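# Place all cartons flat on the low platform

## Task

Get every carton resting flat on the low platform, with none stacked on another and none overhanging an edge, and each keeping the face that was up at the start still facing up; a carton counts only if it stays put without the robot holding it at the end.

## Robot and tools

Robot: one six-joint arm (a UR12e-type, named ur12e_cup_m) fitted with a vacuum suction cup instead of fingers. There is one arm only, so every motion argument describes that single arm. Cameras: cam_high (fixed overview, 896x504) and cam_wrist (on the tool, fisheye, 504x504); images arrive in that order after each call.

Frame: all positions and orientations use the scene frame. Its origin sits on the table top straight below the arm base, +z is up, and +y lies to the left when facing along +x. Positions are in metres; orientations are quaternions written w first (qw, qx, qy, qz). The controlled point is the cup point: the centre of the cup rim, with the cup opening along the cup point's own +z axis (so a downward-facing cup has its +z pointing to -z in the scene). Behind the rim the tool widens, up to about 9 cm sideways from roughly 4 cm back, so leave clearance.

The row format (shared by execute_actions and move): 8 numbers in this order: x, y, z, qw, qx, qy, qz, suction. x,y,z and the quaternion form an absolute target pose for the cup point in the scene frame, not an offset. The 8th number is the suction command in [-1, 1]: above 0.01 switches suction on, 0.01 or less switches it off, and it stays as last set. Optionally 6 more numbers (0 to 1) may follow, one stiffness scale per joint in the Joint positions order (shoulder pan, shoulder lift, elbow, wrist 1, wrist 2, wrist 3); each multiplies that joint's position gain and persists until changed. Always resend the wanted quaternion in every row rather than copying a possibly drifted reported one.

execute_actions(actions): a list of actions; each action is a list of up to 15 rows, each row lasting one control step of 1/30 s. If fewer than 15 rows are given, the last one is held for the remaining steps. An empty list just returns the current state and images. A target more than 0.6 m from the cup point's position at the action's start, along any of the cup point's current axes, gets the action refused; if the first action fails this, or any action is malformed, nothing at all runs. Per control step the commanded pose is clipped to 100 mm and 16 degrees from the measured pose, so far targets take several actions; position is favoured over orientation when both cannot be met. Motion lags commands by about 0.17 s.

move(target, speed, stop_force, blocking): drives the cup point on a straight path toward one absolute row (same 8 to 14 number layout). speed is the path's top speed in m/s, 0.002 to 0.5 (default 0.25); rotation is capped at twice that in rad/s. Paths run 0.5 to 10 s and stop after 10 s even if short. The real arm may lag, stray, or exceed speed, especially near full stretch, and does not avoid obstacles. stop_force (N, 13 to 80, only after the scene has run 0.2 s) ends the path once the wrist sensor feels that much extra push opposing the motion for 2 steps; the arm then backs to its pose 2 steps earlier and holds. It is measured along the line to the target in the cup frame at the start, so it is unreliable on moves that also rotate. Use it with a very slow speed to touch down on a surface, aiming a little past it; omit it when lifting away from something you are pressing on. blocking=false returns after 0.5 s while motion continues (not allowed with stop_force); then only wait or stop are accepted until the move is reported ended. The result adds a move: line with the ending (done, off_target, moving, held, fault, or contact when stop_force ended it), the limits that acted (paced = pose clipped; held = a check blocked steps), and the distance from target.



Result lines: the state line gives cup point position and quat_wxyz plus velocities; Hand target is the pose the controller is currently steering toward; Joint positions in URDF order; Wrist force and Wrist torque along the cup point's axes (pressing on a surface reads as force pointing back into the arm; offset up to about 5.5 N, noise up to 3.4 N, saturates near 100 N; no reading at start is normal). suction_measured shows vacuum: near 0 means no seal, 0.83 or more is airtight; part_present turns 1 at 0.50 and back to 0 below 0.45. pose unreachable means the clearance check altered or blocked the command. MOTOR HOT warns from 70 °C; at 85 °C an over-temperature stop engages.

Picking: turn suction on and set the 36 mm rim fully on a flat, smooth carton face away from its edges, seams or holes. Under vacuum the cup shortens, so the held carton rides up to about 12 mm nearer the tool. To release, set the carton down onto the platform first, then switch suction off, and move at least 15 mm away. If the cup seals to the table, switch suction off to free it.

Avoid: a contact torque at a joint's load limit (pan 310, lift 310, elbow 141, wrists 50.7 N m) or 150 N outside force on arm, tool or load causes a 10 s stop and cancels the rest of the call. The arm is stiff, so even a small overshoot into a firm surface can fault; approach slowly with stop_force. Never drop, slam or knock anything, and never push any object off the table, as that ends the scene. Loose items may occasionally be nudged by outside disturbances, so check images before finishing.

Each tool is called after ">>>" as name(argument=value, ...), one argument or row to a line, values as JSON.

## Session

>>> execute_actions(
  actions=[],
)

Scene clock: 0.00 s.
end_effector_position=(+0.6299, -0.0156, +0.2876) suction_measured=0.00 part_present=0 end_effector_quat_wxyz=(-0.007, +0.013, +1.000, +0.001) end_effector_velocity=(+0.000, -0.000, +0.001) end_effector_angular_velocity=(-0.001, -0.001, -0.001)
Joint positions: [-0.281 -1.557  2.145 -2.157 -1.57   2.862]
Joint velocities: [ 0.    -0.001 -0.001  0.    -0.     0.001]
Motor temperatures (°C, as the motors report them): [25 28 27 30 30 28]
Wrist force (N, on the end effector, along its own x y z axes, offset not removed): no reading
Wrist torque (N m, same axes, about the end effector's origin, offset not removed): no reading
Hand target: +0.630, -0.016, +0.288; -0.007, +0.013, +1.000, +0.001
Joint stiffness scale: [1. 1. 1. 1. 1. 1.]

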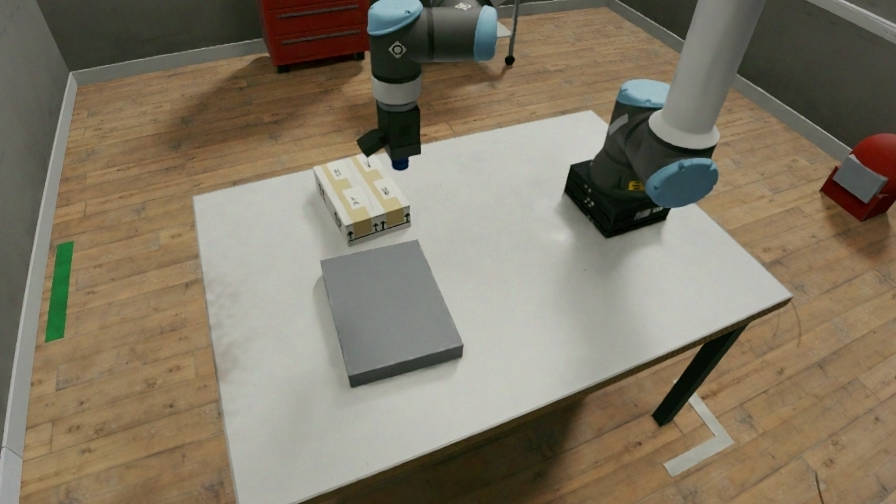

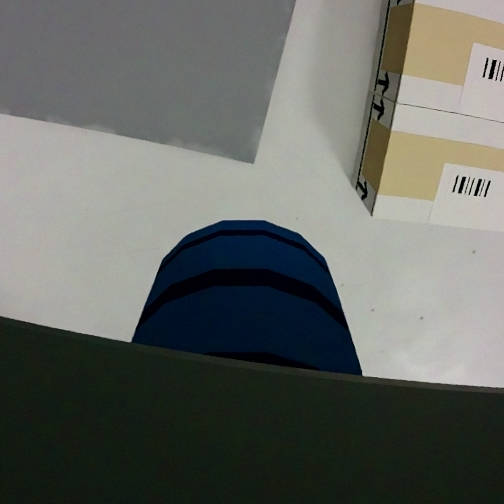

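>>> zoom_image(
  camera="cam_high",
  region=[290,140,490,400],
)

>>> move(
  target=[0.6,-0.13,0.4,0,0,1,0,0],
)

Region (290, 140, 490, 400) of cam_high's 896x504 image, scaled by 1.938, with more detail than that image has; it fills the left 388 columns of this view, and the rest is white.

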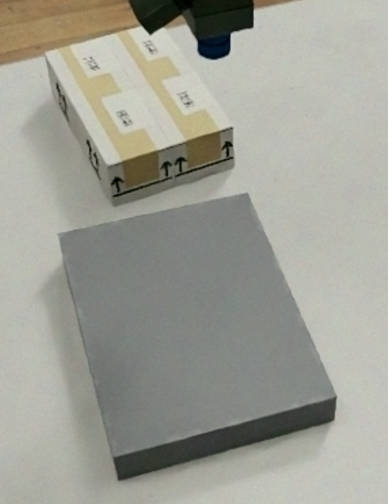

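Scene clock: 1.60 s.
end_effector_position=(+0.5995, -0.1281, +0.3983) suction_measured=0.00 part_present=0 end_effector_quat_wxyz=(-0.001, -0.000, +1.000, -0.000) end_effector_velocity=(-0.003, +0.002, -0.002) end_effector_angular_velocity=(+0.005, +0.009, +0.011)
Joint positions: [-0.478 -1.69   2.055 -1.946 -1.567  2.638]
Joint velocities: [ 0.001 -0.     0.003  0.008 -0.    -0.01 ]
Motor temperatures (°C, as the motors report them): [25 28 27 30 30 28]
Wrist force (N, on the end effector, along its own x y z axes, offset not removed): [7.2 4.7 -0.9]
Wrist torque (N m, same axes, about the end effector's origin, offset not removed): [0.79 -1.29 -0.04]
Hand target: +0.600, -0.130, +0.400; +0.000, -0.000, +1.000, +0.000
Off the commanded pose: 0.003 m, 0 deg.
Joint stiffness scale: [1. 1. 1. 1. 1. 1.]
move: done
camera_calibration (this result's frames):
cam_wrist: T_world_to_cam=[[0.141682, -0.989805, 0.0145597, -0.215485], [-0.881115, -0.119393, 0.457582, 0.340451], [-0.451179, -0.0776598, -0.889048, 0.693564], [0, 0, 0, 1]] pos_world=[0.643428, -0.118778, 0.463966]

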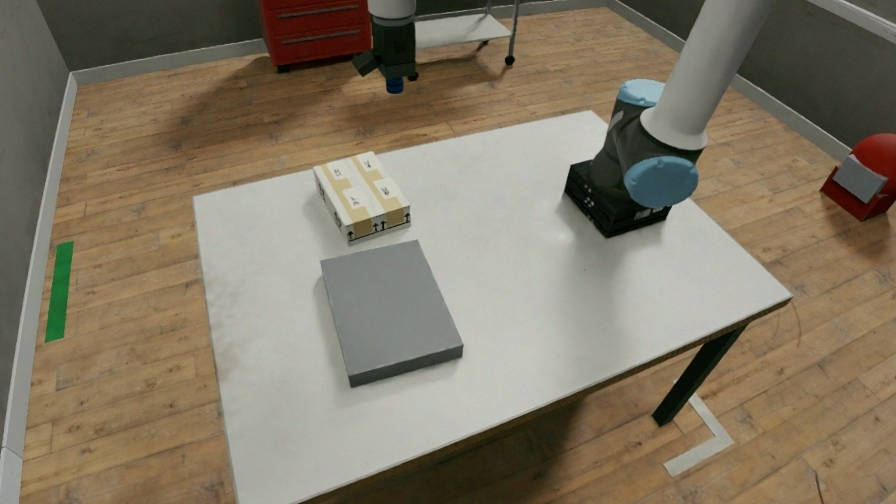

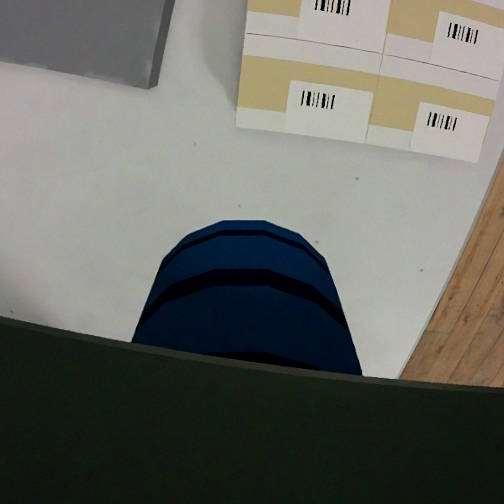

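>>> move(
  target=[0.69,-0.2,0.24,0,0,1,0,0],
)

Scene clock: 4.87 s.
end_effector_position=(+0.6883, -0.1991, +0.2389) suction_measured=0.00 part_present=0 end_effector_quat_wxyz=(-0.002, +0.000, +1.000, +0.000) end_effector_velocity=(+0.001, -0.000, +0.002) end_effector_angular_velocity=(-0.002, -0.003, -0.002)
Joint positions: [-0.504 -1.37   2.038 -2.247 -1.567  2.612]
Joint velocities: [ 0.    -0.002 -0.    -0.001  0.     0.002]
Motor temperatures (°C, as the motors report them): [25 28 27 30 30 28]
Wrist force (N, on the end effector, along its own x y z axes, offset not removed): [5.3 3.8 -0.9]
Wrist torque (N m, same axes, about the end effector's origin, offset not removed): [0.60 -1.05 0.20]
Hand target: +0.690, -0.200, +0.240; +0.000, +0.000, +1.000, +0.000
Off the commanded pose: 0.002 m, 0 deg.
Joint stiffness scale: [1. 1. 1. 1. 1. 1.]
move: done
camera_calibration (this result's frames):
cam_wrist: T_world_to_cam=[[0.140352, -0.990012, 0.0133471, -0.294854], [-0.880388, -0.118621, 0.45918, 0.482393], [-0.45301, -0.0761977, -0.888243, 0.587763], [0, 0, 0, 1]] pos_world=[0.732339, -0.189901, 0.304506]

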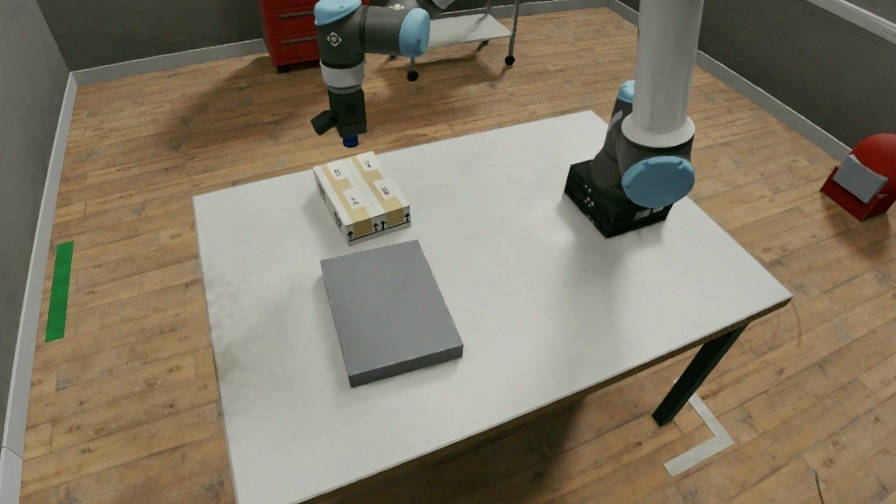

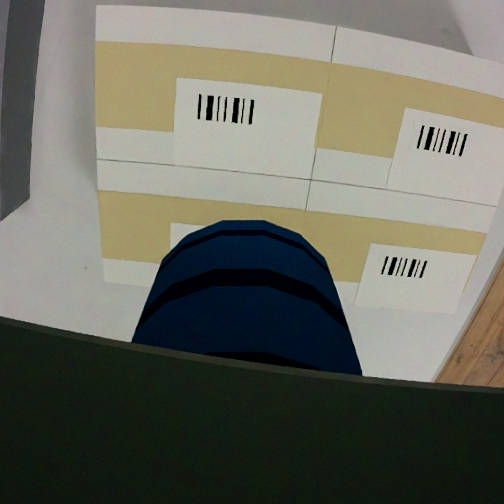

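>>> move(
  target=[0.706,-0.174,0.09,0,0,1,0,0],
)

>>> move(
  target=[0.706,-0.174,0.04,0,0,1,0,1],
  speed=0.02,
  stop_force=15,
)

Scene clock: 6.93 s.
end_effector_position=(+0.7037, -0.1750, +0.0890) suction_measured=0.00 part_present=0 end_effector_quat_wxyz=(-0.002, +0.001, +1.000, +0.001) end_effector_velocity=(+0.001, -0.000, +0.000) end_effector_angular_velocity=(-0.003, -0.005, -0.001)
Joint positions: [-0.463 -1.154  2.101 -2.525 -1.567  2.655]
Joint velocities: [ 0.001  0.     0.001 -0.007 -0.     0.001]
Motor temperatures (°C, as the motors report them): [25 28 27 30 30 28]
Wrist force (N, on the end effector, along its own x y z axes, offset not removed): [0.5 -0.6 -1.7]
Wrist torque (N m, same axes, about the end effector's origin, offset not removed): [-0.05 -0.17 0.11]
Hand target: +0.706, -0.174, +0.090; -0.000, -0.000, +1.000, -0.000
Off the commanded pose: 0.003 m, 0 deg.
Joint stiffness scale: [1. 1. 1. 1. 1. 1.]
move: done
camera_calibration (this result's frames):
cam_wrist: T_world_to_cam=[[0.139564, -0.990133, 0.0126232, -0.27059], [-0.880235, -0.118214, 0.459579, 0.567586], [-0.453552, -0.0752522, -0.888047, 0.463907], [0, 0, 0, 1]] pos_world=[0.747779, -0.165913, 0.154537]

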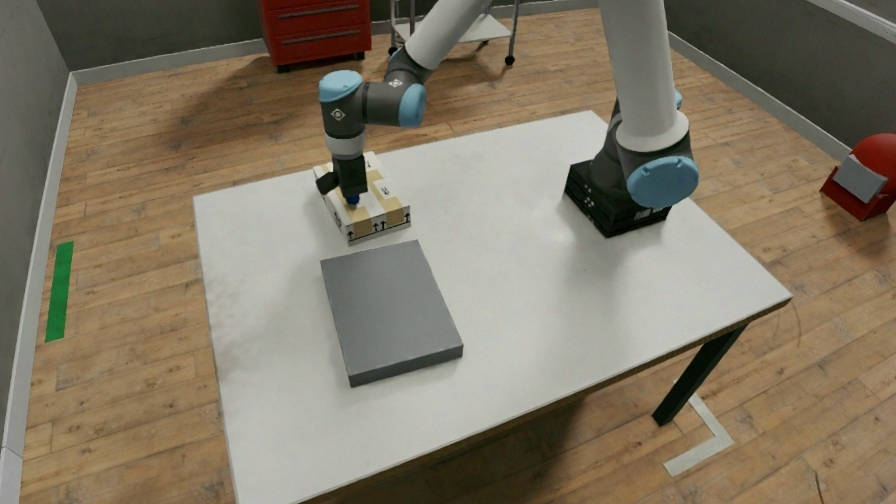

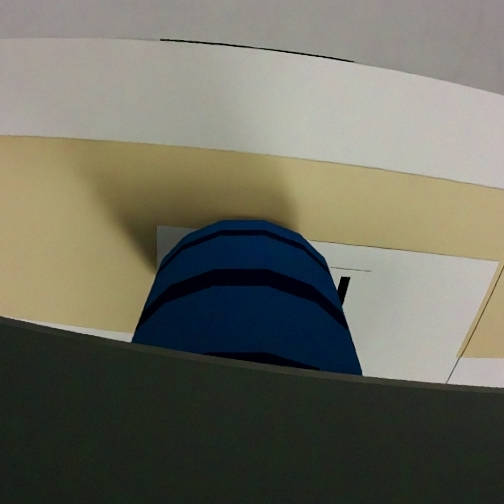

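Scene clock: 9.13 s.
end_effector_position=(+0.7106, -0.1782, +0.0640) suction_measured=0.90 part_present=1 end_effector_quat_wxyz=(+0.007, +0.000, +1.000, -0.004) end_effector_velocity=(+0.001, -0.000, +0.003) end_effector_angular_velocity=(-0.001, -0.001, +0.002)
Joint positions: [-0.462 -1.109  2.104 -2.594 -1.567  2.655]
Joint velocities: [ 0.    -0.004 -0.001  0.004 -0.    -0.002]
Motor temperatures (°C, as the motors report them): [25 28 27 30 30 28]
Wrist force (N, on the end effector, along its own x y z axes, offset not removed): [3.3 1.8 -5.2]
Wrist torque (N m, same axes, about the end effector's origin, offset not removed): [0.04 -0.34 -0.23]
Hand target: +0.710, -0.178, +0.064; +0.006, +0.000, +1.000, -0.003
Off the commanded pose: 0.025 m, 1 deg.
Joint stiffness scale: [1. 1. 1. 1. 1. 1.]
move: contact
camera_calibration (this result's frames):
cam_wrist: T_world_to_cam=[[0.139981, -0.989847, 0.0246697, -0.275375], [-0.888348, -0.114546, 0.444654, 0.592155], [-0.437314, -0.0841586, -0.895363, 0.431925], [0, 0, 0, 1]] pos_world=[0.753474, -0.1684, 0.130218]

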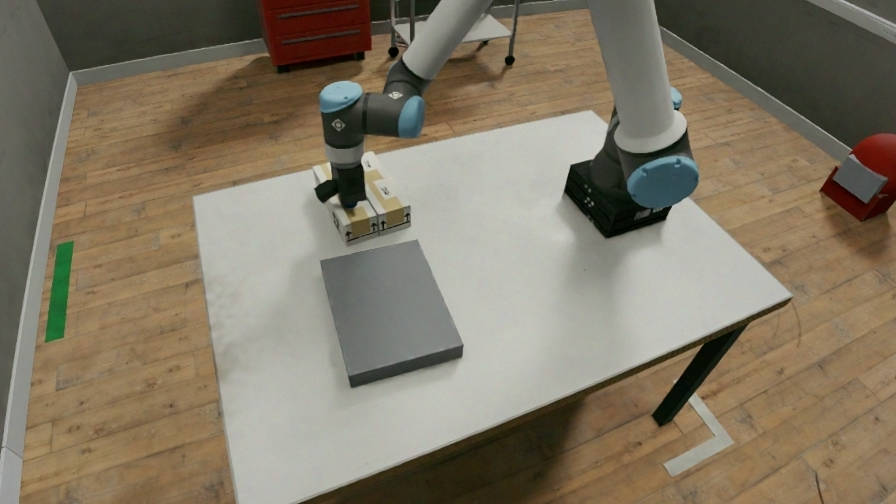

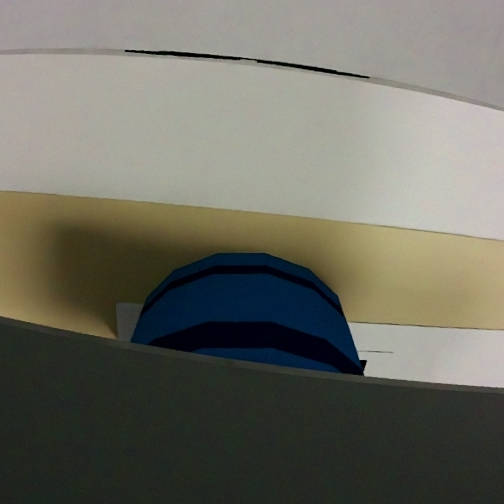

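>>> move(
  target=[0.706,-0.174,0.14,0,0,1,0,1],
  speed=0.15,
)

>>> move(
  target=[0.778,0.21,0.13,0,0.07,0.998,0,1],
)

Scene clock: 10.57 s.
end_effector_position=(+0.7052, -0.1749, +0.1400) suction_measured=0.90 part_present=1 end_effector_quat_wxyz=(+0.000, +0.000, +1.000, -0.000) end_effector_velocity=(-0.002, +0.000, -0.000) end_effector_angular_velocity=(+0.003, +0.005, +0.001)
Joint positions: [-0.462 -1.229  2.082 -2.435 -1.567  2.655]
Joint velocities: [-0.    -0.    -0.     0.007 -0.    -0.001]
Motor temperatures (°C, as the motors report them): [25 28 27 30 30 28]
Wrist force (N, on the end effector, along its own x y z axes, offset not removed): [-1.9 0.9 3.7]
Wrist torque (N m, same axes, about the end effector's origin, offset not removed): [0.24 0.13 0.03]
Hand target: +0.706, -0.174, +0.140; -0.000, +0.000, +1.000, -0.000
Off the commanded pose: 0.001 m, 0 deg.
Joint stiffness scale: [1. 1. 1. 1. 1. 1.]
move: done
camera_calibration (this result's frames):
cam_wrist: T_world_to_cam=[[0.14019, -0.990004, 0.0154214, -0.272191], [-0.882087, -0.117804, 0.45612, 0.547354], [-0.449744, -0.0775466, -0.889785, 0.507106], [0, 0, 0, 1]] pos_world=[0.74904, -0.165666, 0.205754]

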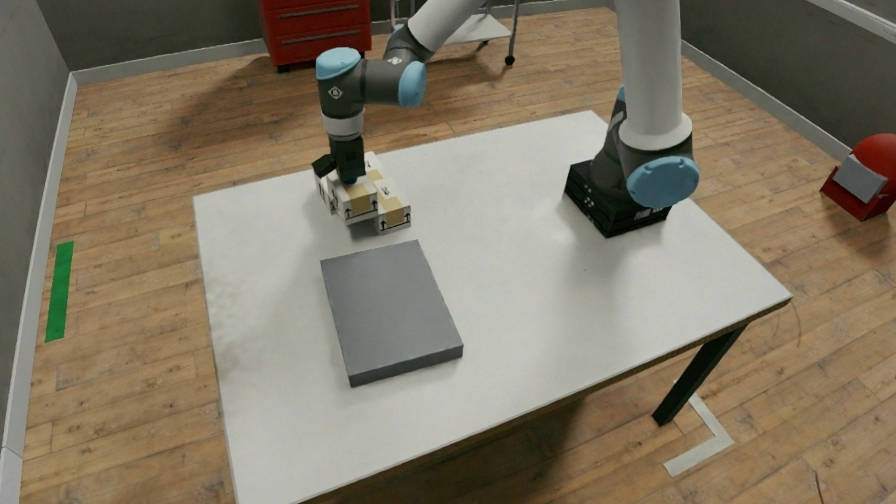

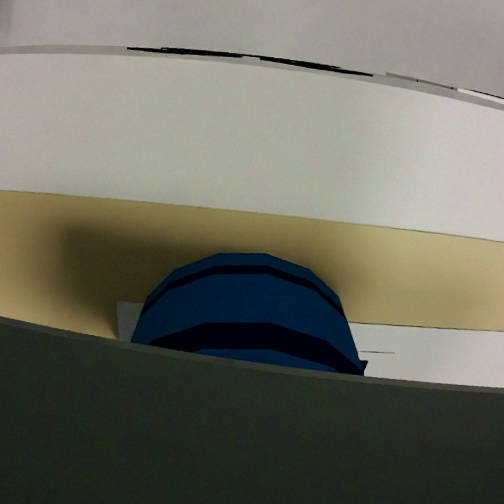

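Scene clock: 12.87 s.
end_effector_position=(+0.7762, +0.2100, +0.1303) suction_measured=0.90 part_present=1 end_effector_quat_wxyz=(-0.000, +0.069, +0.998, +0.000) end_effector_velocity=(+0.000, -0.000, +0.001) end_effector_angular_velocity=(-0.001, +0.001, -0.005)
Joint positions: [ 0.072 -1.119  1.928 -2.391 -1.572  3.326]
Joint velocities: [-0.    -0.    -0.002  0.003 -0.001  0.005]
Motor temperatures (°C, as the motors report them): [25 28 27 30 30 28]
Wrist force (N, on the end effector, along its own x y z axes, offset not removed): [2.4 7.0 3.5]
Wrist torque (N m, same axes, about the end effector's origin, offset not removed): [1.04 -0.55 -0.29]
Hand target: +0.778, +0.209, +0.130; -0.000, +0.070, +0.998, -0.001
Off the commanded pose: 0.002 m, 0 deg.
Joint stiffness scale: [1. 1. 1. 1. 1. 1.]
move: done
camera_calibration (this result's frames):
cam_wrist: T_world_to_cam=[[0.00360949, -0.999891, 0.0143318, 0.2073], [-0.88936, 0.00334267, 0.457195, 0.639887], [-0.457193, -0.0143964, -0.889251, 0.552673], [0, 0, 0, 1]] pos_world=[0.82102, 0.213094, 0.19594]

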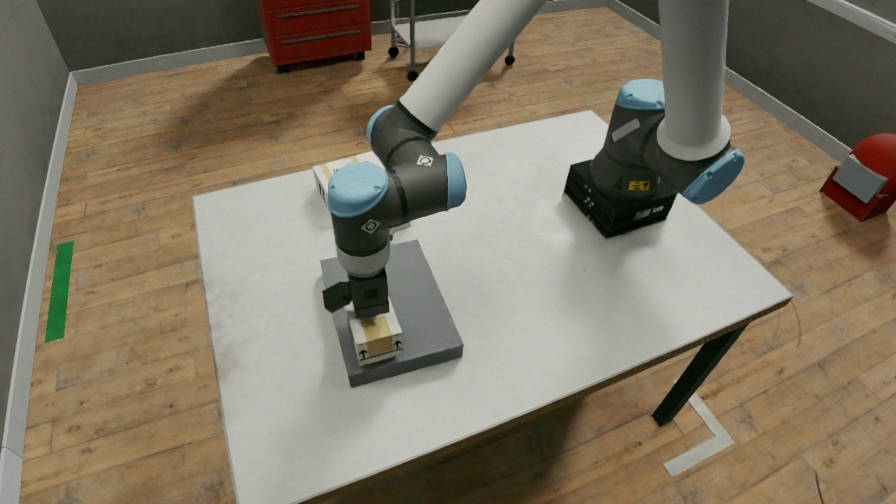

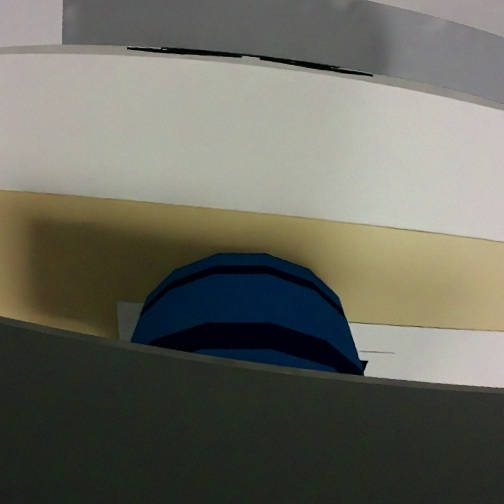

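>>> move(
  target=[0.778,0.21,0.08,0,0.07,0.998,0,1],
  speed=0.025,
  stop_force=15,
)

>>> execute_actions(
  actions=[
    [[0.778,0.21,0.108,0,0.07,0.998,0,0]],
  ],
)

>>> move(
  target=[0.778,0.19,0.2,0,0.07,0.998,0,0],
)

>>> move(
  target=[0.625,-0.182,0.09,0,0,1,0,0],
  speed=0.4,
)

Scene clock: 14.73 s.
end_effector_position=(+0.7813, +0.2102, +0.1121) suction_measured=0.90 part_present=1 end_effector_quat_wxyz=(+0.006, +0.069, +0.998, +0.001) end_effector_velocity=(-0.002, -0.000, +0.001) end_effector_angular_velocity=(-0.001, +0.003, -0.001)
Joint positions: [ 0.072 -1.092  1.932 -2.434 -1.572  3.327]
Joint velocities: [ 0.    -0.002  0.001  0.004 -0.001  0.001]
Motor temperatures (°C, as the motors report them): [25 28 27 30 30 28]
Wrist force (N, on the end effector, along its own x y z axes, offset not removed): [0.9 6.2 -3.0]
Wrist torque (N m, same axes, about the end effector's origin, offset not removed): [1.09 0.08 0.00]
Hand target: +0.780, +0.210, +0.112; +0.004, +0.069, +0.998, +0.000
Off the commanded pose: 0.032 m, 1 deg.
Joint stiffness scale: [1. 1. 1. 1. 1. 1.]
move: contact
camera_calibration (this result's frames):
cam_wrist: T_world_to_cam=[[0.00275046, -0.9999, 0.0139009, 0.208501], [-0.894894, 0.00374249, 0.446264, 0.658183], [-0.446271, -0.0136673, -0.894794, 0.530768], [0, 0, 0, 1]] pos_world=[0.825297, 0.213271, 0.178306]

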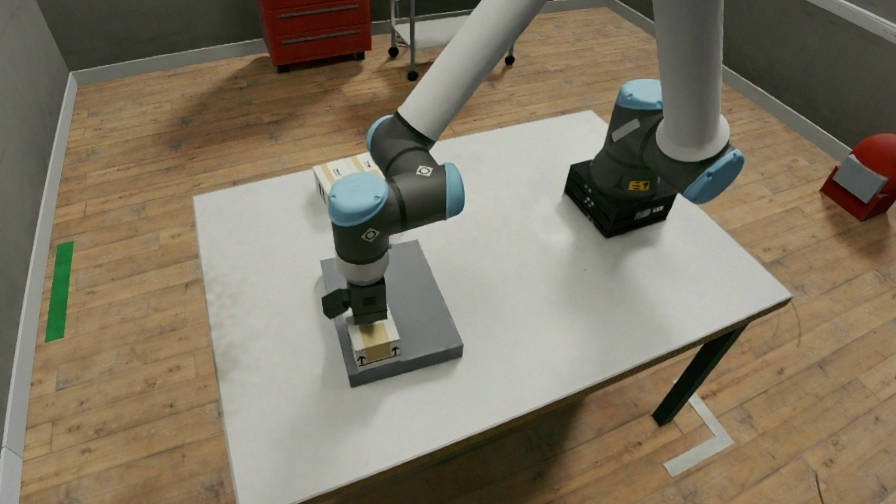

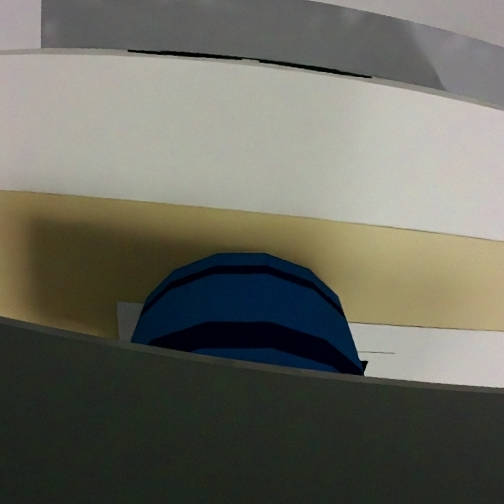

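Scene clock: 15.23 s.
end_effector_position=(+0.7824, +0.2103, +0.1165) suction_measured=0.00 part_present=0 end_effector_quat_wxyz=(+0.007, +0.069, +0.998, +0.001) end_effector_velocity=(-0.001, -0.000, -0.001) end_effector_angular_velocity=(+0.000, +0.003, -0.000)
Joint positions: [ 0.072 -1.097  1.93  -2.43  -1.572  3.327]
Joint velocities: [-0.     0.001  0.001  0.001  0.001 -0.   ]
Motor temperatures (°C, as the motors report them): [25 28 27 30 30 28]
Wrist force (N, on the end effector, along its own x y z axes, offset not removed): [2.4 2.5 -11.4]
Wrist torque (N m, same axes, about the end effector's origin, offset not removed): [0.49 -0.19 -0.03]
Hand target: +0.778, +0.210, +0.108; +0.000, +0.070, +0.998, -0.000
Off the commanded pose: 0.010 m, 1 deg.
Joint stiffness scale: [1. 1. 1. 1. 1. 1.]
camera_calibration (this result's frames):
cam_wrist: T_world_to_cam=[[0.00225708, -0.999902, 0.0137875, 0.208879], [-0.89598, 0.00410077, 0.444075, 0.658214], [-0.444088, -0.0133556, -0.895883, 0.533529], [0, 0, 0, 1]] pos_world=[0.826209, 0.213285, 0.182804]

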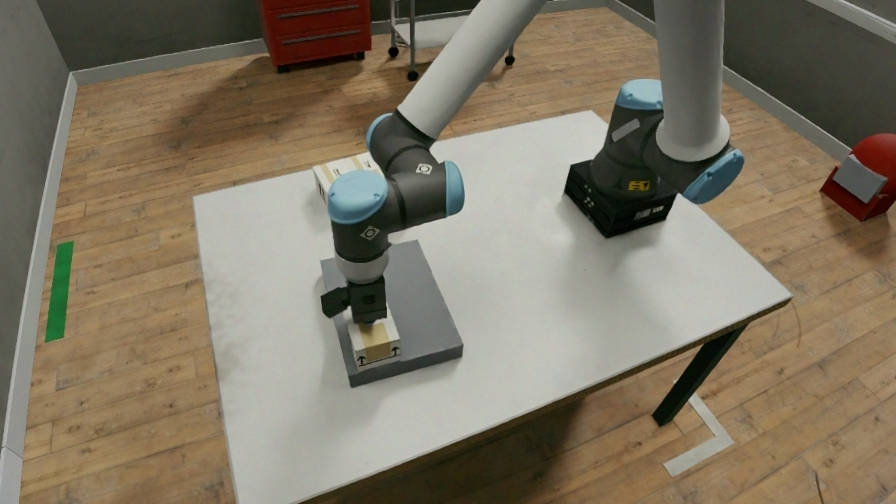

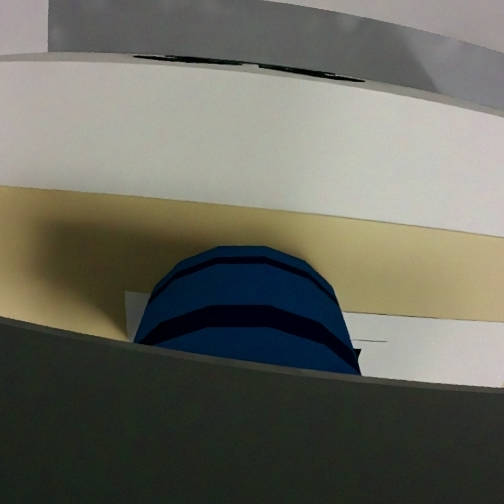

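Scene clock: 16.40 s.
end_effector_position=(+0.7779, +0.1919, +0.2000) suction_measured=0.00 part_present=0 end_effector_quat_wxyz=(+0.001, +0.069, +0.998, -0.000) end_effector_velocity=(-0.001, +0.000, +0.000) end_effector_angular_velocity=(-0.001, +0.002, +0.001)
Joint positions: [ 0.049 -1.207  1.901 -2.277 -1.572  3.304]
Joint velocities: [ 0.001 -0.001  0.     0.003 -0.001 -0.   ]
Motor temperatures (°C, as the motors report them): [25 28 27 30 30 28]
Wrist force (N, on the end effector, along its own x y z axes, offset not removed): [3.7 4.4 2.0]
Wrist torque (N m, same axes, about the end effector's origin, offset not removed): [0.64 -0.66 -0.08]
Hand target: +0.778, +0.190, +0.200; +0.000, +0.070, +0.998, +0.000
Off the commanded pose: 0.002 m, 0 deg.
Joint stiffness scale: [1. 1. 1. 1. 1. 1.]
move: done
camera_calibration (this result's frames):
cam_wrist: T_world_to_cam=[[0.0027405, -0.999889, 0.0146541, 0.188836], [-0.890133, 0.00423865, 0.45568, 0.61028], [-0.455692, -0.0142929, -0.890023, 0.614098], [0, 0, 0, 1]] pos_world=[0.822553, 0.195005, 0.265701]

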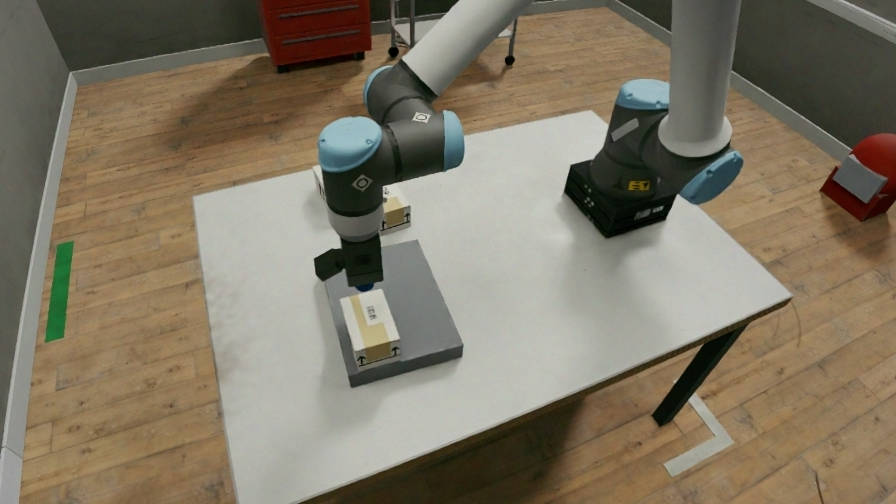

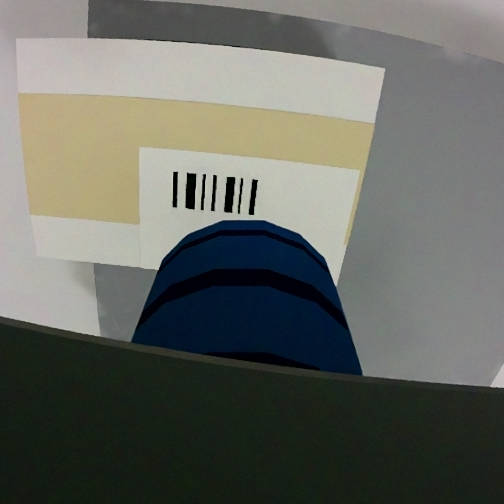

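Scene clock: 18.23 s.
end_effector_position=(+0.6270, -0.1811, +0.0914) suction_measured=0.00 part_present=0 end_effector_quat_wxyz=(+0.001, +0.000, +1.000, -0.000) end_effector_velocity=(+0.001, +0.001, +0.001) end_effector_angular_velocity=(+0.002, -0.007, +0.011)
Joint positions: [-0.528 -1.241  2.245 -2.588 -1.566  2.588]
Joint velocities: [-0.    -0.001  0.001 -0.005  0.005 -0.012]
Motor temperatures (°C, as the motors report them): [25 28 27 30 30 28]
Wrist force (N, on the end effector, along its own x y z axes, offset not removed): [0.0 7.3 -1.6]
Wrist torque (N m, same axes, about the end effector's origin, offset not removed): [1.19 -0.07 -0.10]
Hand target: +0.625, -0.181, +0.090; +0.001, +0.000, +1.000, +0.001
Off the commanded pose: 0.003 m, 0 deg.
Joint stiffness scale: [1. 1. 1. 1. 1. 1.]
move: done
camera_calibration (this result's frames):
cam_wrist: T_world_to_cam=[[0.140731, -0.989924, 0.0156666, -0.266895], [-0.882466, -0.11825, 0.455271, 0.50006], [-0.448831, -0.0778962, -0.890215, 0.427521], [0, 0, 0, 1]] pos_world=[0.670731, -0.171771, 0.157104]

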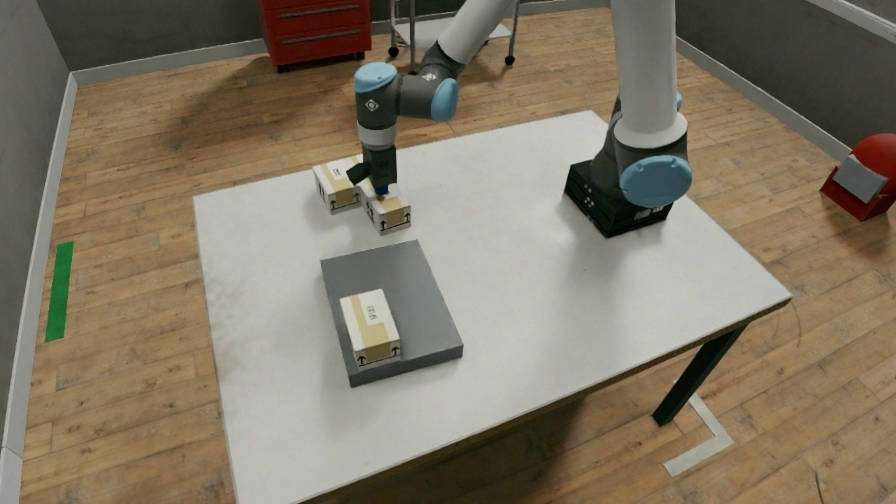

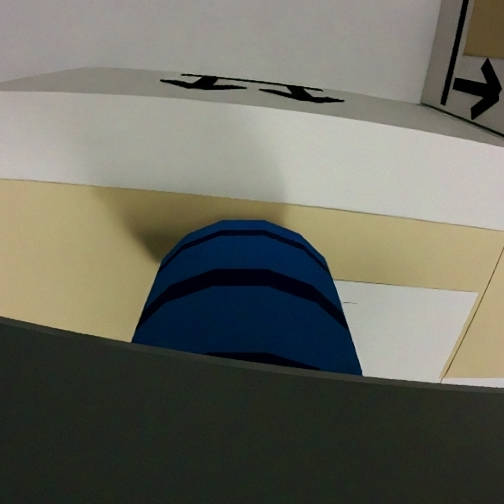

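>>> move(
  target=[0.623,-0.178,0.04,0,0,1,0,1],
  speed=0.025,
  stop_force=15,
)

>>> move(
  target=[0.623,-0.178,0.145,0,0,1,0,1],
  speed=0.2,
)

>>> move(
  target=[0.662,0.208,0.127,0,0.07,0.998,0,1],
  speed=0.3,
)

>>> move(
  target=[0.662,0.208,0.08,0,0.07,0.998,0,1],
  speed=0.025,
  stop_force=15,
)

Scene clock: 20.70 s.
end_effector_position=(+0.6293, -0.1825, +0.0639) suction_measured=0.90 part_present=1 end_effector_quat_wxyz=(+0.007, -0.000, +1.000, -0.004) end_effector_velocity=(+0.001, -0.000, +0.002) end_effector_angular_velocity=(+0.001, +0.001, -0.001)
Joint positions: [-0.528 -1.189  2.255 -2.664 -1.565  2.588]
Joint velocities: [ 0.    -0.004 -0.002  0.008  0.     0.001]
Motor temperatures (°C, as the motors report them): [25 28 27 30 30 28]
Wrist force (N, on the end effector, along its own x y z axes, offset not removed): [4.7 9.9 -3.5]
Wrist torque (N m, same axes, about the end effector's origin, offset not removed): [1.49 -1.03 -0.24]
Hand target: +0.628, -0.182, +0.064; +0.005, -0.000, +1.000, -0.003
Off the commanded pose: 0.025 m, 1 deg.
Joint stiffness scale: [1. 1. 1. 1. 1. 1.]
move: contact
camera_calibration (this result's frames):
cam_wrist: T_world_to_cam=[[0.141258, -0.989678, 0.0241579, -0.269071], [-0.887753, -0.115836, 0.445508, 0.518834], [-0.438111, -0.084378, -0.894952, 0.396374], [0, 0, 0, 1]] pos_world=[0.672261, -0.172749, 0.130091]

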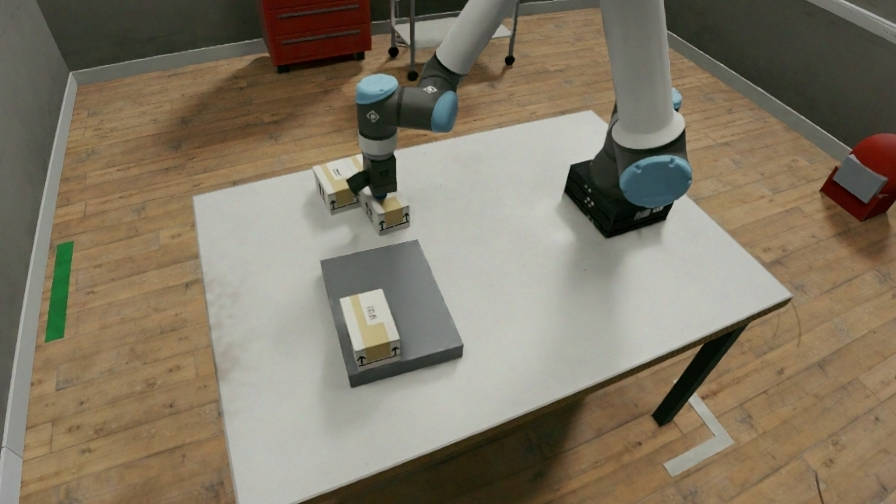

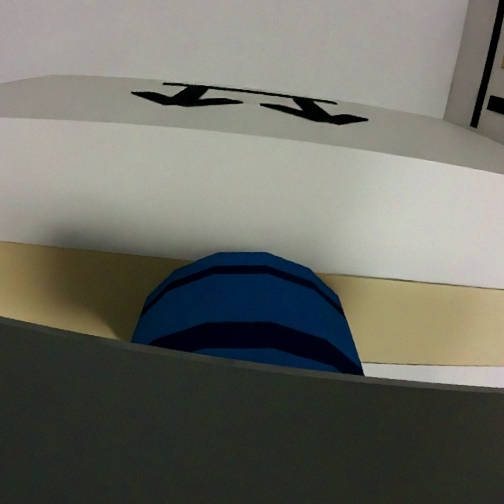

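Scene clock: 21.83 s.
end_effector_position=(+0.6227, -0.1780, +0.1445) suction_measured=0.90 part_present=1 end_effector_quat_wxyz=(+0.000, -0.000, +1.000, +0.000) end_effector_velocity=(-0.002, +0.001, -0.000) end_effector_angular_velocity=(+0.003, +0.005, -0.001)
Joint positions: [-0.528 -1.337  2.231 -2.476 -1.565  2.588]
Joint velocities: [ 0.    -0.001  0.002  0.005 -0.     0.001]
Motor temperatures (°C, as the motors report them): [25 28 27 30 30 28]
Wrist force (N, on the end effector, along its own x y z axes, offset not removed): [-4.2 -0.7 3.3]
Wrist torque (N m, same axes, about the end effector's origin, offset not removed): [0.08 0.66 -0.08]
Hand target: +0.623, -0.178, +0.145; +0.000, +0.000, +1.000, -0.000
Off the commanded pose: 0.001 m, 0 deg.
Joint stiffness scale: [1. 1. 1. 1. 1. 1.]
move: done
camera_calibration (this result's frames):
cam_wrist: T_world_to_cam=[[0.141132, -0.989887, 0.0143518, -0.264091], [-0.881928, -0.119128, 0.456084, 0.471821], [-0.449761, -0.0770253, -0.889821, 0.473866], [0, 0, 0, 1]] pos_world=[0.66651, -0.168713, 0.210256]

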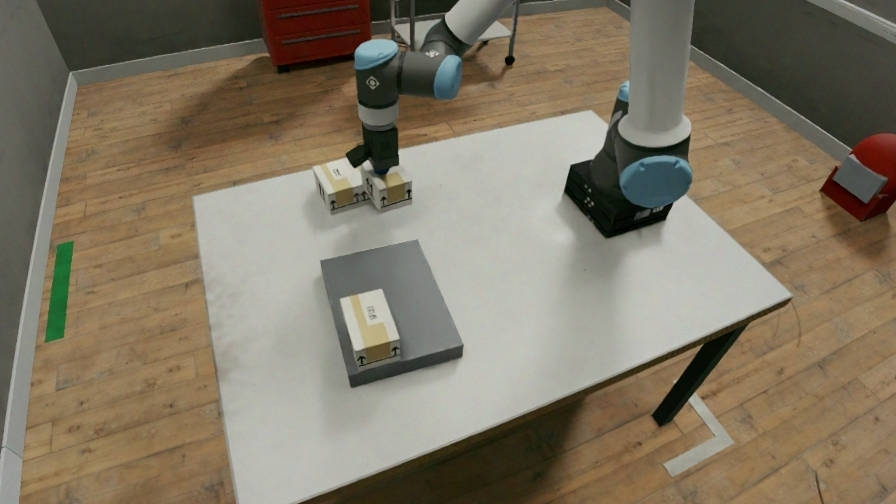

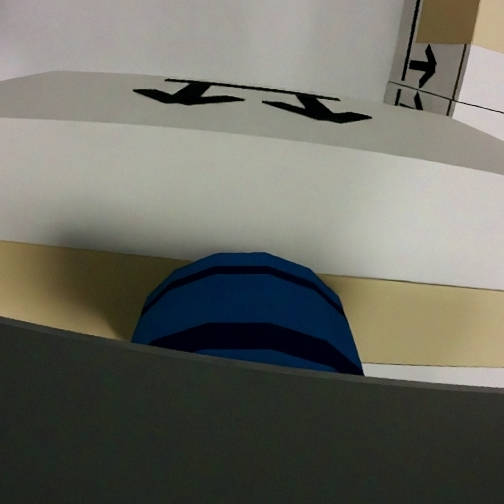

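Scene clock: 23.87 s.
end_effector_position=(+0.6603, +0.2069, +0.1271) suction_measured=0.90 part_present=1 end_effector_quat_wxyz=(-0.000, +0.069, +0.998, +0.000) end_effector_velocity=(+0.001, -0.000, -0.001) end_effector_angular_velocity=(-0.003, +0.003, -0.008)
Joint positions: [ 0.075 -1.252  2.154 -2.484 -1.572  3.33 ]
Joint velocities: [ 0.001  0.003 -0.003  0.003 -0.003  0.008]
Motor temperatures (°C, as the motors report them): [25 28 27 30 30 28]
Wrist force (N, on the end effector, along its own x y z axes, offset not removed): [9.6 0.9 6.1]
Wrist torque (N m, same axes, about the end effector's origin, offset not removed): [0.34 -1.59 -0.01]
Hand target: +0.662, +0.207, +0.127; -0.000, +0.070, +0.998, -0.001
Off the commanded pose: 0.002 m, 0 deg.
Joint stiffness scale: [1. 1. 1. 1. 1. 1.]
move: done
camera_calibration (this result's frames):
cam_wrist: T_world_to_cam=[[0.0024954, -0.999894, 0.0143568, 0.205395], [-0.889253, 0.00434815, 0.457395, 0.537945], [-0.457409, -0.0139082, -0.889148, 0.496876], [0, 0, 0, 1]] pos_world=[0.705132, 0.209945, 0.192794]

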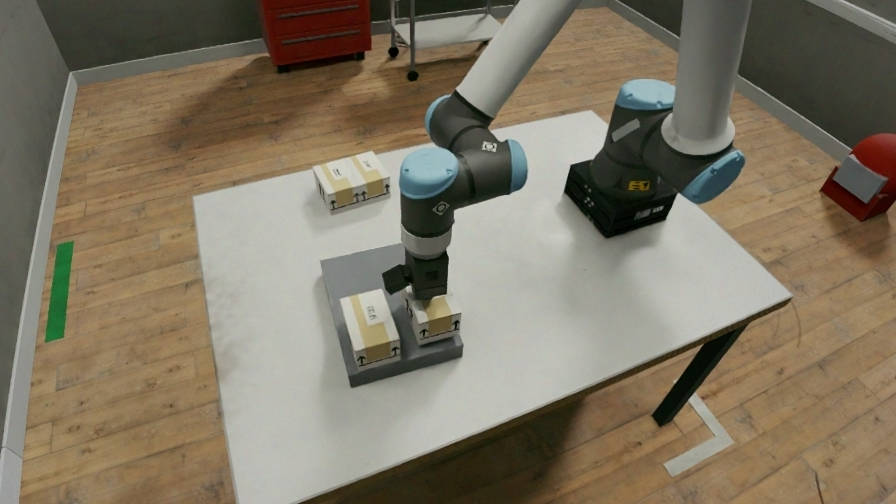

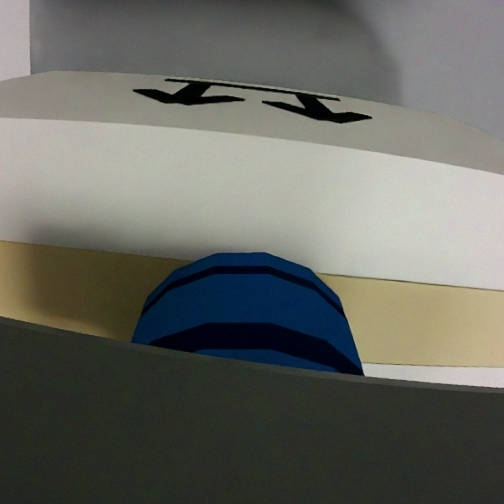

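Scene clock: 25.17 s.
end_effector_position=(+0.6658, +0.2072, +0.1120) suction_measured=0.90 part_present=1 end_effector_quat_wxyz=(+0.006, +0.070, +0.998, +0.001) end_effector_velocity=(-0.001, +0.000, -0.000) end_effector_angular_velocity=(+0.000, +0.003, +0.000)
Joint positions: [ 0.075 -1.223  2.157 -2.529 -1.572  3.331]
Joint velocities: [ 0.    -0.    -0.001  0.004  0.     0.   ]
Motor temperatures (°C, as the motors report them): [25 28 27 30 30 28]
Wrist force (N, on the end effector, along its own x y z axes, offset not removed): [3.7 4.6 -5.8]
Wrist torque (N m, same axes, about the end effector's origin, offset not removed): [0.54 -0.59 -0.03]
Hand target: +0.665, +0.207, +0.112; +0.004, +0.070, +0.998, +0.001
Off the commanded pose: 0.032 m, 1 deg.
Joint stiffness scale: [1. 1. 1. 1. 1. 1.]
move: contact
camera_calibration (this result's frames):
cam_wrist: T_world_to_cam=[[0.00193466, -0.999903, 0.0137916, 0.206322], [-0.895129, 0.00441673, 0.445785, 0.554986], [-0.445802, -0.0132077, -0.895034, 0.47867], [0, 0, 0, 1]] pos_world=[0.709777, 0.210173, 0.178176]

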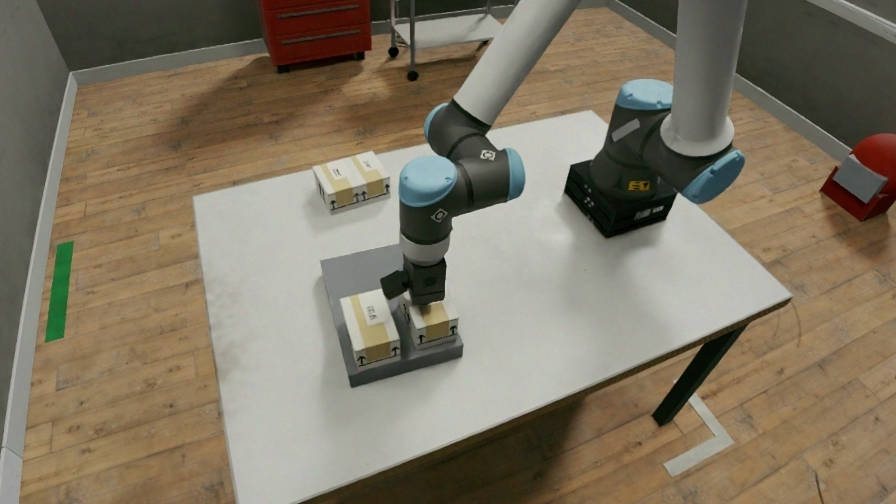

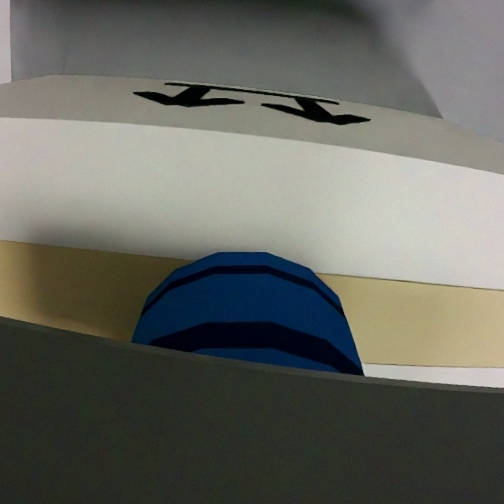

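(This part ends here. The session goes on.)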